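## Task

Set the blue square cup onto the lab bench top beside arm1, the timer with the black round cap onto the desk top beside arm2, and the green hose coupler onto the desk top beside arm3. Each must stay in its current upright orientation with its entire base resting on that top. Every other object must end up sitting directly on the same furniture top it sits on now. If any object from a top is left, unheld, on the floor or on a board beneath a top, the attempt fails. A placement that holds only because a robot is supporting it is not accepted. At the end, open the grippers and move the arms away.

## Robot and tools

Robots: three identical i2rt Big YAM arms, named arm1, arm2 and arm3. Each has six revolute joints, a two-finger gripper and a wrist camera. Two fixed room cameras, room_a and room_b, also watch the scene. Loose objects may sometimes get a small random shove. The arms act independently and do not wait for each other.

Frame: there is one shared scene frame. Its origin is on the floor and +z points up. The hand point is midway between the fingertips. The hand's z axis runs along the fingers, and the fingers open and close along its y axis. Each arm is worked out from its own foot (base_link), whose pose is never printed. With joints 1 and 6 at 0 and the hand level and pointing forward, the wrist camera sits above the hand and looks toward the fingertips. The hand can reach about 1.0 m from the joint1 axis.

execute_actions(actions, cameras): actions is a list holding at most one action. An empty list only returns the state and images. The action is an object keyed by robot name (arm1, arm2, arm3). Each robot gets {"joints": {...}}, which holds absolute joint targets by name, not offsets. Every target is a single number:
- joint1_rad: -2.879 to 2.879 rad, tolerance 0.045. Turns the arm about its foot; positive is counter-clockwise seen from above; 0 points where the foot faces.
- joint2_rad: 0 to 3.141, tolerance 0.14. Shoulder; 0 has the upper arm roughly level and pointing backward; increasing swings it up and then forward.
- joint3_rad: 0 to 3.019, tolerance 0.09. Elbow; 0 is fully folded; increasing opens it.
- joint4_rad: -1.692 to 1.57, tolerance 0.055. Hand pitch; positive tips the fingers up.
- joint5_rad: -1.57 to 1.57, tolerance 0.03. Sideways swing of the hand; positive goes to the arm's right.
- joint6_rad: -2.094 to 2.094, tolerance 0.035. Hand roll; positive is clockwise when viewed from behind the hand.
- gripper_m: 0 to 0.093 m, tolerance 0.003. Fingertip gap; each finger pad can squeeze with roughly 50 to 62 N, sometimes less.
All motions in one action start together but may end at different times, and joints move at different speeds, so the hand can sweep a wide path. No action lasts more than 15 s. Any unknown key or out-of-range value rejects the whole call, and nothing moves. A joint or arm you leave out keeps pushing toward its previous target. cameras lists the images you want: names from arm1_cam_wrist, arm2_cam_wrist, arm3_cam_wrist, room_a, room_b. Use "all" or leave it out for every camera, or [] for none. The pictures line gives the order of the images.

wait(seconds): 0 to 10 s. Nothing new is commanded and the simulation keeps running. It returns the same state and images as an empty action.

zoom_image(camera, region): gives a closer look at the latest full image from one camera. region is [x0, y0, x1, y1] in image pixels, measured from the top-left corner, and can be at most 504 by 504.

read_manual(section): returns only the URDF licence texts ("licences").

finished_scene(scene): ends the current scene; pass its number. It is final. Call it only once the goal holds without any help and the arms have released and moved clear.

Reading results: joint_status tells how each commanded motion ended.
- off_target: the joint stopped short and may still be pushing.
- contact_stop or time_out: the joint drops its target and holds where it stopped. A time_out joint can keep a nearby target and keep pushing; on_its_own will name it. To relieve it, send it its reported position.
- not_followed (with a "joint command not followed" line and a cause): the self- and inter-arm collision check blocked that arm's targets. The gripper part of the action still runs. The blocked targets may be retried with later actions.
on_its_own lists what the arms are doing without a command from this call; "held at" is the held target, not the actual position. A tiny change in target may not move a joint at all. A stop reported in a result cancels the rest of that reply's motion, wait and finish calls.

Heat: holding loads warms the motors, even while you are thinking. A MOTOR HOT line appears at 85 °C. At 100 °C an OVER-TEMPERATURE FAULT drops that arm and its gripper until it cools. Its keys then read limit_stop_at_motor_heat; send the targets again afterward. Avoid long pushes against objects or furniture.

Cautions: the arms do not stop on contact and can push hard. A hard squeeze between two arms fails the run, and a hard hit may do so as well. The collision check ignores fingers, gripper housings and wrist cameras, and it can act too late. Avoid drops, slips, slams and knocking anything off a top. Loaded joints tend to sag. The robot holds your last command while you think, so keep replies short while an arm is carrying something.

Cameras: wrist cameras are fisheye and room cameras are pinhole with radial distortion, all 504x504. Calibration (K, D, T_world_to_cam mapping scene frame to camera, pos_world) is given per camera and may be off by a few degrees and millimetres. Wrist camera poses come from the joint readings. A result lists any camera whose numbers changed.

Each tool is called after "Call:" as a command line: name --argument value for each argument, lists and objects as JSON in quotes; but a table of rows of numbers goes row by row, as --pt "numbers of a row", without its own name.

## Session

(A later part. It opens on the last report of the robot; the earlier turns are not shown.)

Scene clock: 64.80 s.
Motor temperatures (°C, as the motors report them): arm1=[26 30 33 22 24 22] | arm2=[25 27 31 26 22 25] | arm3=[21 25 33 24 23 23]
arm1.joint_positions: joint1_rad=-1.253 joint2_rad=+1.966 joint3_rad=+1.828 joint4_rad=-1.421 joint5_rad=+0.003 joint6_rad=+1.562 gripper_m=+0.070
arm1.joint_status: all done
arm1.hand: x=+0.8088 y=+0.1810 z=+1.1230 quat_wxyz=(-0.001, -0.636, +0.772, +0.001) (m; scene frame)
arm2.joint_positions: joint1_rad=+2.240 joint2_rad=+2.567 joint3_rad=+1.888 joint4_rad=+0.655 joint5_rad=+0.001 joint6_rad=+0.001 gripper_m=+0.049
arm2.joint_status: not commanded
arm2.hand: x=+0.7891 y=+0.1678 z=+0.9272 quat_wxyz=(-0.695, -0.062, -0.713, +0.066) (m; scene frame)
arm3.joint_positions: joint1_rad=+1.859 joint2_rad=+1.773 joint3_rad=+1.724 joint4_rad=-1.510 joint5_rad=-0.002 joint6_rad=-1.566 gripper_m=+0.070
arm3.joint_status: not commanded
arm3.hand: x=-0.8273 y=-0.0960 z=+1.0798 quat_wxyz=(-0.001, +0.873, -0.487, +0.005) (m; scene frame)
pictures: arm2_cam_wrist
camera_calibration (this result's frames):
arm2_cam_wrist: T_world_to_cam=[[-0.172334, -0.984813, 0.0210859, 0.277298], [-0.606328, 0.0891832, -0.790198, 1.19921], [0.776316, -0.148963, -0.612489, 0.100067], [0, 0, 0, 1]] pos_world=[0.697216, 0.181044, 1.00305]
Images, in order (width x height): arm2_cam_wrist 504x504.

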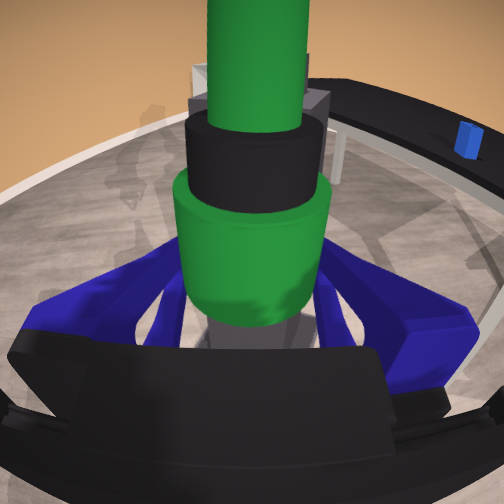

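Call:
execute_actions --actions '[{"arm2":{"joints":{"joint1_rad":-0.198,"joint2_rad":2.48,"joint3_rad":1.56,"joint4_rad":0.935}},"arm1":{"joints":{"joint2_rad":1.0,"joint3_rad":1.0,"joint4_rad":-1.0}},"arm3":{"joints":{"gripper_m":0.08}}}]' --cameras '["arm3_cam_wrist","room_b"]'

Scene clock: 67.70 s.
Motor temperatures (°C, as the motors report them): arm1=[26 30 33 22 24 22] | arm2=[25 28 30 26 22 25] | arm3=[21 25 33 24 23 23]
arm1.joint_positions: joint1_rad=-1.253 joint2_rad=+1.008 joint3_rad=+0.997 joint4_rad=-1.017 joint5_rad=+0.002 joint6_rad=+1.562 gripper_m=+0.070
arm1.joint_status: all done
arm1.hand: x=+1.0287 y=+0.1365 z=+1.2420 quat_wxyz=(-0.167, -0.613, +0.745, +0.205) (m; scene frame)
arm2.joint_positions: joint1_rad=-0.192 joint2_rad=+2.477 joint3_rad=+1.569 joint4_rad=+0.914 joint5_rad=+0.001 joint6_rad=+0.001 gripper_m=+0.049
arm2.joint_status: all done
arm2.hand: x=-0.8433 y=-0.0940 z=+0.9120 quat_wxyz=(-0.189, -0.679, -0.182, +0.686) (m; scene frame)
arm3.joint_positions: joint1_rad=+1.859 joint2_rad=+1.773 joint3_rad=+1.724 joint4_rad=-1.510 joint5_rad=-0.002 joint6_rad=-1.566 gripper_m=+0.080
arm3.joint_status: all done
arm3.hand: x=-0.8273 y=-0.0960 z=+1.0798 quat_wxyz=(-0.001, +0.873, -0.487, +0.005) (m; scene frame)
pictures: arm3_cam_wrist, room_b
camera_calibration (this result's frames):
arm3_cam_wrist: T_world_to_cam=[[0.845545, 0.53389, -0.00398059, 0.753714], [0.42838, -0.673956, 0.601892, -0.354409], [0.318662, -0.510632, -0.798567, 1.20288], [0, 0, 0, 1]] pos_world=[-0.868788, -0.0270291, 1.17689]
Images, in order (width x height): arm3_cam_wrist 504x504, room_b 504x504.

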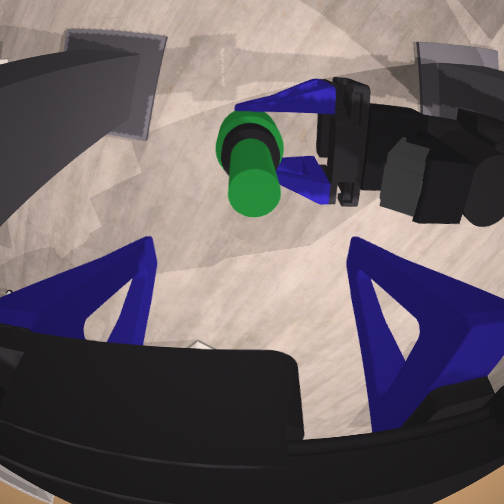

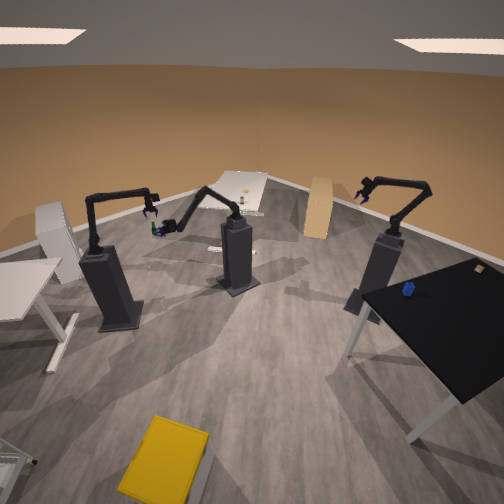

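Call:
execute_actions --actions '[{"arm3":{"joints":{"joint2_rad":1.82,"joint3_rad":1.545,"joint4_rad":-1.28}}}]' --cameras '["arm3_cam_wrist"]'

Scene clock: 69.00 s.
Motor temperatures (°C, as the motors report them): arm1=[26 30 33 22 24 22] | arm2=[25 28 30 26 22 25] | arm3=[21 25 33 24 23 23]
arm1.joint_positions: joint1_rad=-1.253 joint2_rad=+1.008 joint3_rad=+0.997 joint4_rad=-1.017 joint5_rad=+0.002 joint6_rad=+1.562 gripper_m=+0.070
arm1.joint_status: not commanded
arm1.hand: x=+1.0287 y=+0.1365 z=+1.2420 quat_wxyz=(-0.167, -0.613, +0.745, +0.205) (m; scene frame)
arm2.joint_positions: joint1_rad=-0.192 joint2_rad=+2.477 joint3_rad=+1.569 joint4_rad=+0.914 joint5_rad=+0.001 joint6_rad=+0.001 gripper_m=+0.049
arm2.joint_status: not commanded
arm2.hand: x=-0.8433 y=-0.0940 z=+0.9120 quat_wxyz=(-0.189, -0.679, -0.182, +0.686) (m; scene frame)
arm3.joint_positions: joint1_rad=+1.859 joint2_rad=+1.823 joint3_rad=+1.536 joint4_rad=-1.291 joint5_rad=-0.002 joint6_rad=-1.566 gripper_m=+0.080
arm3.joint_status: all done
arm3.hand: x=-0.8292 y=-0.0984 z=+0.9833 quat_wxyz=(+0.008, +0.873, -0.488, +0.000) (m; scene frame)
pictures: arm3_cam_wrist
camera_calibration (this result's frames):
arm3_cam_wrist: T_world_to_cam=[[0.845434, 0.533598, -0.0226697, 0.774436], [0.437797, -0.668086, 0.60166, -0.288502], [0.305899, -0.518588, -0.798431, 1.11376], [0, 0, 0, 1]] pos_world=[-0.869129, -0.0283967, 1.0804]
Images, in order (width x height): arm3_cam_wrist 504x504.

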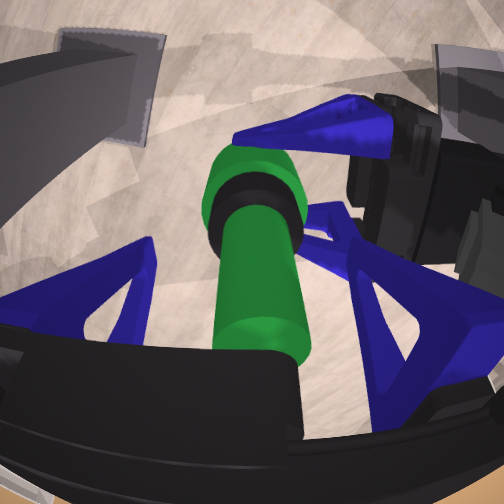

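Call:
execute_actions --actions '[{"arm3":{"joints":{"gripper_m":0.0}}}]' --cameras '[]'

Call:
execute_actions --actions '[{"arm2":{"joints":{"gripper_m":0.093}}}]' --cameras '["arm2_cam_wrist"]'

Call:
execute_actions --actions '[{"arm3":{"joints":{"joint2_rad":1.7,"joint3_rad":1.62,"joint4_rad":-1.47}}}]' --cameras '[]'

Call:
execute_actions --actions '[{"arm3":{"joints":{"joint1_rad":-1.3,"joint2_rad":1.98,"joint3_rad":1.63,"joint4_rad":-1.2,"joint6_rad":0}},"arm2":{"joints":{"joint2_rad":1.5,"joint3_rad":1.0,"joint4_rad":0.3}}}]' --cameras '["arm3_cam_wrist","room_b"]'

Scene clock: 70.27 s.
Motor temperatures (°C, as the motors report them): arm1=[26 29 33 22 24 22] | arm2=[25 28 30 26 22 25] | arm3=[21 25 33 24 23 23]
arm1.joint_positions: joint1_rad=-1.253 joint2_rad=+1.008 joint3_rad=+0.997 joint4_rad=-1.017 joint5_rad=+0.002 joint6_rad=+1.562 gripper_m=+0.070
arm1.joint_status: not commanded
arm1.hand: x=+1.0287 y=+0.1365 z=+1.2420 quat_wxyz=(-0.167, -0.613, +0.745, +0.205) (m; scene frame)
arm2.joint_positions: joint1_rad=-0.192 joint2_rad=+2.477 joint3_rad=+1.569 joint4_rad=+0.915 joint5_rad=+0.001 joint6_rad=+0.001 gripper_m=+0.049
arm2.joint_status: not commanded
arm2.hand: x=-0.8433 y=-0.0940 z=+0.9123 quat_wxyz=(-0.189, -0.678, -0.181, +0.687) (m; scene frame)
arm3.joint_positions: joint1_rad=+1.859 joint2_rad=+1.823 joint3_rad=+1.536 joint4_rad=-1.289 joint5_rad=-0.002 joint6_rad=-1.566 gripper_m=+0.026
arm3.joint_status: gripper_m off_target (ended at +0.026, target +0.000)
arm3.hand: x=-0.8287 y=-0.0981 z=+0.9833 quat_wxyz=(+0.007, +0.873, -0.487, +0.001) (m; scene frame)
pictures: none
No camera images: the call's "cameras" was empty. Leave "cameras" out to get every camera's image.

Scene clock: 70.93 s.
Motor temperatures (°C, as the motors report them): arm1=[26 29 33 22 24 22] | arm2=[25 28 30 26 22 25] | arm3=[21 25 33 24 23 23]
arm1.joint_positions: joint1_rad=-1.253 joint2_rad=+1.008 joint3_rad=+0.997 joint4_rad=-1.017 joint5_rad=+0.002 joint6_rad=+1.562 gripper_m=+0.070
arm1.joint_status: not commanded
arm1.hand: x=+1.0287 y=+0.1365 z=+1.2420 quat_wxyz=(-0.167, -0.613, +0.745, +0.205) (m; scene frame)
arm2.joint_positions: joint1_rad=-0.192 joint2_rad=+2.477 joint3_rad=+1.569 joint4_rad=+0.922 joint5_rad=+0.001 joint6_rad=+0.001 gripper_m=+0.093
arm2.joint_status: all done
arm2.hand: x=-0.8433 y=-0.0940 z=+0.9140 quat_wxyz=(-0.189, -0.676, -0.181, +0.689) (m; scene frame)
arm3.joint_positions: joint1_rad=+1.859 joint2_rad=+1.823 joint3_rad=+1.536 joint4_rad=-1.289 joint5_rad=-0.002 joint6_rad=-1.566 gripper_m=+0.026
arm3.joint_status: not commanded
arm3.hand: x=-0.8287 y=-0.0981 z=+0.9833 quat_wxyz=(+0.007, +0.873, -0.487, +0.001) (m; scene frame)
pictures: arm2_cam_wrist
camera_calibration (this result's frames):
arm2_cam_wrist: T_world_to_cam=[[-0.510916, 0.859605, 0.00662885, -0.360549], [0.491042, 0.298168, -0.818519, 1.19336], [-0.70558, -0.41494, -0.574441, 0.0108095], [0, 0, 0, 1]] pos_world=[-0.762575, -0.0414079, 0.985391]
Images, in order (width x height): arm2_cam_wrist 504x504.

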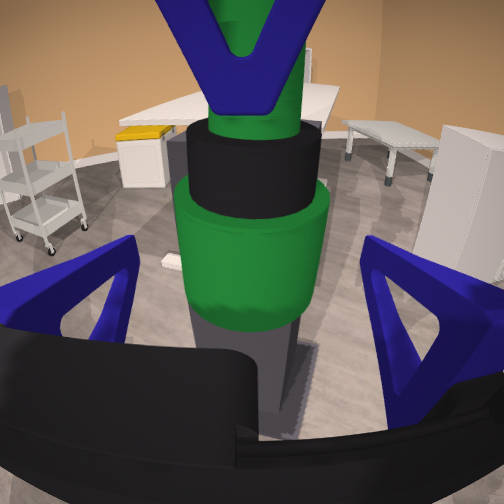

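Scene clock: 72.10 s.
Motor temperatures (°C, as the motors report them): arm1=[26 29 33 22 24 22] | arm2=[25 28 30 26 22 25] | arm3=[21 25 33 24 23 23]
arm1.joint_positions: joint1_rad=-1.253 joint2_rad=+1.008 joint3_rad=+0.997 joint4_rad=-1.017 joint5_rad=+0.002 joint6_rad=+1.562 gripper_m=+0.070
arm1.joint_status: not commanded
arm1.hand: x=+1.0287 y=+0.1365 z=+1.2420 quat_wxyz=(-0.167, -0.613, +0.745, +0.205) (m; scene frame)
arm2.joint_positions: joint1_rad=-0.192 joint2_rad=+2.477 joint3_rad=+1.569 joint4_rad=+0.922 joint5_rad=+0.001 joint6_rad=+0.001 gripper_m=+0.093
arm2.joint_status: not commanded
arm2.hand: x=-0.8433 y=-0.0940 z=+0.9140 quat_wxyz=(-0.189, -0.676, -0.181, +0.689) (m; scene frame)
arm3.joint_positions: joint1_rad=+1.859 joint2_rad=+1.690 joint3_rad=+1.586 joint4_rad=-1.460 joint5_rad=-0.002 joint6_rad=-1.566 gripper_m=+0.026
arm3.joint_status: all done
arm3.hand: x=-0.8552 y=-0.1137 z=+1.0698 quat_wxyz=(+0.002, +0.873, -0.487, +0.004) (m; scene frame)
pictures: none
No camera images: the call's "cameras" was empty. Leave "cameras" out to get every camera's image.

Scene clock: 74.93 s.
Motor temperatures (°C, as the motors report them): arm1=[26 29 33 22 24 22] | arm2=[25 27 30 26 22 25] | arm3=[21 25 33 24 23 23]
arm1.joint_positions: joint1_rad=-1.253 joint2_rad=+1.008 joint3_rad=+0.997 joint4_rad=-1.017 joint5_rad=+0.002 joint6_rad=+1.562 gripper_m=+0.070
arm1.joint_status: not commanded
arm1.hand: x=+1.0287 y=+0.1365 z=+1.2420 quat_wxyz=(-0.167, -0.613, +0.745, +0.205) (m; scene frame)
arm2.joint_positions: joint1_rad=-0.192 joint2_rad=+1.483 joint3_rad=+1.017 joint4_rad=+0.307 joint5_rad=+0.001 joint6_rad=+0.001 gripper_m=+0.093
arm2.joint_status: all done
arm2.hand: x=-0.6677 y=+0.0110 z=+1.2031 quat_wxyz=(-0.173, -0.733, -0.196, +0.628) (m; scene frame)
arm3.joint_positions: joint1_rad=-1.306 joint2_rad=+2.003 joint3_rad=+1.610 joint4_rad=-1.193 joint5_rad=+0.003 joint6_rad=-0.010 gripper_m=+0.026
arm3.joint_status: all done
arm3.hand: x=-1.8023 y=-0.6885 z=+0.9169 quat_wxyz=(-0.002, -0.963, -0.269, -0.006) (m; scene frame)
pictures: arm3_cam_wrist, room_b
camera_calibration (this result's frames):
arm3_cam_wrist: T_world_to_cam=[[-0.526668, 0.849887, -0.0176621, -0.349279], [0.672043, 0.429003, 0.603585, 0.959031], [0.520556, 0.306019, -0.797103, 2.00577], [0, 0, 0, 1]] pos_world=[-1.87258, -0.728382, 1.01378]
Images, in order (width x height): arm3_cam_wrist 504x504, room_b 504x504.

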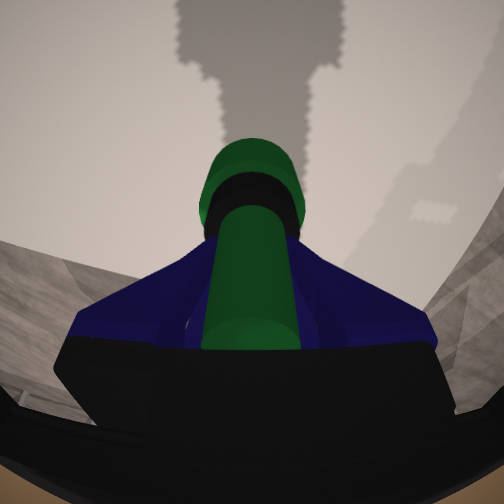

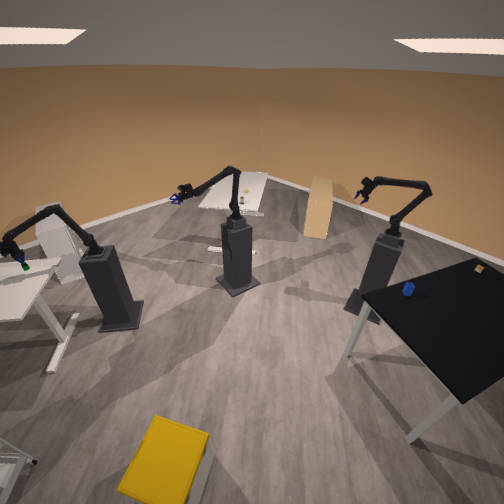

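Call:
execute_actions --actions '[{"arm3":{"joints":{"joint2_rad":2.08,"joint3_rad":1.565,"joint4_rad":-1.035}}}]' --cameras '[]'

Scene clock: 76.27 s.
Motor temperatures (°C, as the motors report them): arm1=[26 29 33 22 24 22] | arm2=[25 27 30 26 22 25] | arm3=[21 25 33 24 23 23]
arm1.joint_positions: joint1_rad=-1.253 joint2_rad=+1.008 joint3_rad=+0.997 joint4_rad=-1.017 joint5_rad=+0.002 joint6_rad=+1.562 gripper_m=+0.070
arm1.joint_status: not commanded
arm1.hand: x=+1.0287 y=+0.1365 z=+1.2420 quat_wxyz=(-0.167, -0.613, +0.745, +0.205) (m; scene frame)
arm2.joint_positions: joint1_rad=-0.192 joint2_rad=+1.483 joint3_rad=+1.017 joint4_rad=+0.307 joint5_rad=+0.001 joint6_rad=+0.001 gripper_m=+0.093
arm2.joint_status: not commanded
arm2.hand: x=-0.6677 y=+0.0110 z=+1.2031 quat_wxyz=(-0.173, -0.733, -0.196, +0.628) (m; scene frame)
arm3.joint_positions: joint1_rad=-1.306 joint2_rad=+2.091 joint3_rad=+1.553 joint4_rad=-1.047 joint5_rad=+0.003 joint6_rad=-0.010 gripper_m=+0.026
arm3.joint_status: all done
arm3.hand: x=-1.8044 y=-0.6905 z=+0.8472 quat_wxyz=(-0.003, -0.963, -0.269, -0.005) (m; scene frame)
pictures: none
No camera images: the call's "cameras" was empty. Leave "cameras" out to get every camera's image.

Call:
execute_actions --actions '[{"arm3":{"joints":{"joint2_rad":2.118,"joint4_rad":-0.995}}}]' --cameras '["arm3_cam_wrist"]'

Scene clock: 77.10 s.
Motor temperatures (°C, as the motors report them): arm1=[26 28 33 22 24 22] | arm2=[25 27 30 26 22 25] | arm3=[21 25 32 24 23 23]
arm1.joint_positions: joint1_rad=-1.253 joint2_rad=+1.008 joint3_rad=+0.997 joint4_rad=-1.017 joint5_rad=+0.002 joint6_rad=+1.562 gripper_m=+0.070
arm1.joint_status: not commanded
arm1.hand: x=+1.0287 y=+0.1365 z=+1.2420 quat_wxyz=(-0.167, -0.613, +0.745, +0.205) (m; scene frame)
arm2.joint_positions: joint1_rad=-0.192 joint2_rad=+1.483 joint3_rad=+1.017 joint4_rad=+0.307 joint5_rad=+0.001 joint6_rad=+0.001 gripper_m=+0.093
arm2.joint_status: not commanded
arm2.hand: x=-0.6677 y=+0.0110 z=+1.2031 quat_wxyz=(-0.173, -0.733, -0.196, +0.628) (m; scene frame)
arm3.joint_positions: joint1_rad=-1.306 joint2_rad=+2.101 joint3_rad=+1.553 joint4_rad=-1.007 joint5_rad=+0.002 joint6_rad=-0.010 gripper_m=+0.026
arm3.joint_status: all done
arm3.hand: x=-1.8116 y=-0.6949 z=+0.8413 quat_wxyz=(-0.007, -0.963, -0.269, +0.009) (m; scene frame)
pictures: arm3_cam_wrist
camera_calibration (this result's frames):
arm3_cam_wrist: T_world_to_cam=[[-0.52687, 0.849768, -0.0173758, -0.350692], [0.688363, 0.438609, 0.577736, 1.0716], [0.498563, 0.292431, -0.816039, 1.91889], [0, 0, 0, 1]] pos_world=[-1.87911, -0.733151, 0.940695]
Images, in order (width x height): arm3_cam_wrist 504x504.

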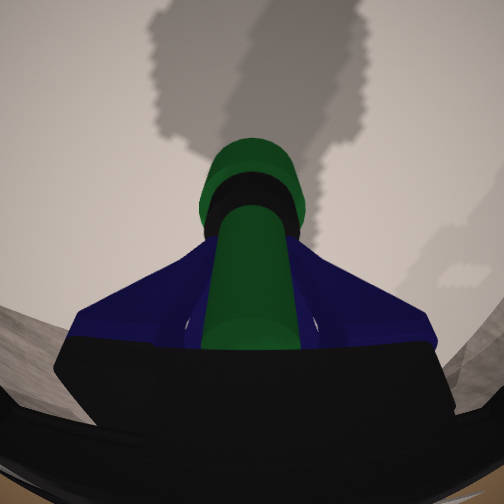

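Ambiguous (friction or contact); one more nudge.

Call:
execute_actions --actions '[{"arm3":{"joints":{"joint2_rad":2.14}}}]' --cameras '[]'

Scene clock: 77.77 s.
Motor temperatures (°C, as the motors report them): arm1=[26 28 33 22 24 22] | arm2=[25 27 30 26 22 25] | arm3=[21 25 32 24 23 23]
arm1.joint_positions: joint1_rad=-1.253 joint2_rad=+1.008 joint3_rad=+0.997 joint4_rad=-1.017 joint5_rad=+0.002 joint6_rad=+1.562 gripper_m=+0.070
arm1.joint_status: not commanded
arm1.hand: x=+1.0287 y=+0.1365 z=+1.2420 quat_wxyz=(-0.167, -0.613, +0.745, +0.205) (m; scene frame)
arm2.joint_positions: joint1_rad=-0.192 joint2_rad=+1.483 joint3_rad=+1.017 joint4_rad=+0.307 joint5_rad=+0.001 joint6_rad=+0.001 gripper_m=+0.093
arm2.joint_status: not commanded
arm2.hand: x=-0.6677 y=+0.0110 z=+1.2031 quat_wxyz=(-0.173, -0.733, -0.196, +0.628) (m; scene frame)
arm3.joint_positions: joint1_rad=-1.306 joint2_rad=+2.102 joint3_rad=+1.553 joint4_rad=-1.007 joint5_rad=+0.002 joint6_rad=-0.010 gripper_m=+0.026
arm3.joint_status: all done
arm3.hand: x=-1.8115 y=-0.6948 z=+0.8408 quat_wxyz=(-0.007, -0.963, -0.269, +0.009) (m; scene frame)
pictures: none
No camera images: the call's "cameras" was empty. Leave "cameras" out to get every camera's image.

Call:
execute_actions --actions '[{"arm3":{"joints":{"joint2_rad":2.1,"gripper_m":0.09}}}]' --cameras '[]'

Call:
execute_actions --actions '[{"arm3":{"joints":{"joint2_rad":1.9,"joint3_rad":1.64,"joint4_rad":-1.27}}}]' --cameras '["arm3_cam_wrist","room_a","room_b"]'

Scene clock: 78.70 s.
Motor temperatures (°C, as the motors report them): arm1=[26 28 33 22 24 22] | arm2=[25 27 30 26 22 25] | arm3=[21 25 32 24 23 23]
arm1.joint_positions: joint1_rad=-1.253 joint2_rad=+1.008 joint3_rad=+0.997 joint4_rad=-1.017 joint5_rad=+0.002 joint6_rad=+1.562 gripper_m=+0.070
arm1.joint_status: not commanded
arm1.hand: x=+1.0287 y=+0.1365 z=+1.2420 quat_wxyz=(-0.167, -0.613, +0.745, +0.205) (m; scene frame)
arm2.joint_positions: joint1_rad=-0.192 joint2_rad=+1.483 joint3_rad=+1.017 joint4_rad=+0.307 joint5_rad=+0.001 joint6_rad=+0.001 gripper_m=+0.093
arm2.joint_status: not commanded
arm2.hand: x=-0.6677 y=+0.0110 z=+1.2031 quat_wxyz=(-0.173, -0.733, -0.196, +0.628) (m; scene frame)
arm3.joint_positions: joint1_rad=-1.306 joint2_rad=+2.102 joint3_rad=+1.553 joint4_rad=-1.007 joint5_rad=+0.002 joint6_rad=-0.010 gripper_m=+0.090
arm3.joint_status: all done
arm3.hand: x=-1.8115 y=-0.6948 z=+0.8408 quat_wxyz=(-0.007, -0.963, -0.269, +0.009) (m; scene frame)
pictures: none
No camera images: the call's "cameras" was empty. Leave "cameras" out to get every camera's image.

Scene clock: 80.03 s.
Motor temperatures (°C, as the motors report them): arm1=[26 28 33 22 24 22] | arm2=[25 27 30 26 22 25] | arm3=[21 26 32 24 23 23]
arm1.joint_positions: joint1_rad=-1.253 joint2_rad=+1.008 joint3_rad=+0.997 joint4_rad=-1.017 joint5_rad=+0.002 joint6_rad=+1.562 gripper_m=+0.070
arm1.joint_status: not commanded
arm1.hand: x=+1.0287 y=+0.1365 z=+1.2420 quat_wxyz=(-0.167, -0.613, +0.745, +0.205) (m; scene frame)
arm2.joint_positions: joint1_rad=-0.192 joint2_rad=+1.483 joint3_rad=+1.017 joint4_rad=+0.307 joint5_rad=+0.001 joint6_rad=+0.001 gripper_m=+0.093
arm2.joint_status: not commanded
arm2.hand: x=-0.6677 y=+0.0110 z=+1.2031 quat_wxyz=(-0.173, -0.733, -0.196, +0.628) (m; scene frame)
arm3.joint_positions: joint1_rad=-1.306 joint2_rad=+1.888 joint3_rad=+1.624 joint4_rad=-1.259 joint5_rad=+0.002 joint6_rad=-0.010 gripper_m=+0.090
arm3.joint_status: all done
arm3.hand: x=-1.7969 y=-0.6845 z=+0.9870 quat_wxyz=(-0.011, -0.963, -0.268, +0.025) (m; scene frame)
pictures: arm3_cam_wrist, room_a, room_b
camera_calibration (this result's frames):
arm3_cam_wrist: T_world_to_cam=[[-0.527057, 0.849665, -0.0167089, -0.35035], [0.703897, 0.447483, 0.551623, 1.03255], [0.476172, 0.278976, -0.833926, 1.99569], [0, 0, 0, 1]] pos_world=[-1.86176, -0.721119, 1.08883]
Images, in order (width x height): arm3_cam_wrist 504x504, room_a 504x504, room_b 504x504.

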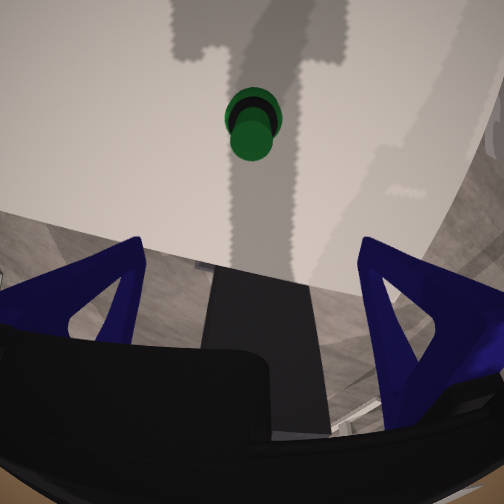

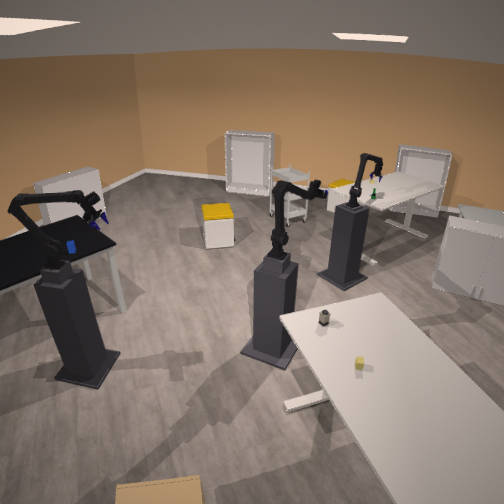

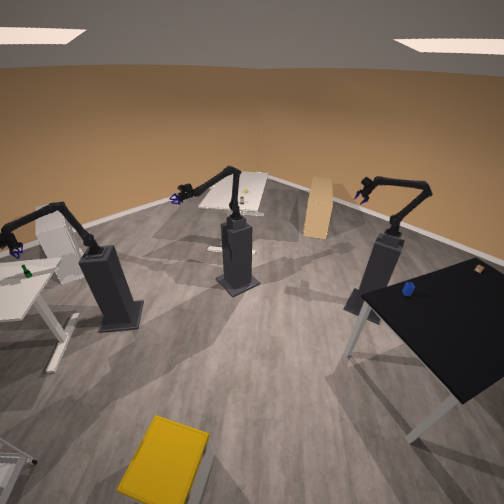

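Call:
finished_scene --scene 1

The scene is finished: the task was done.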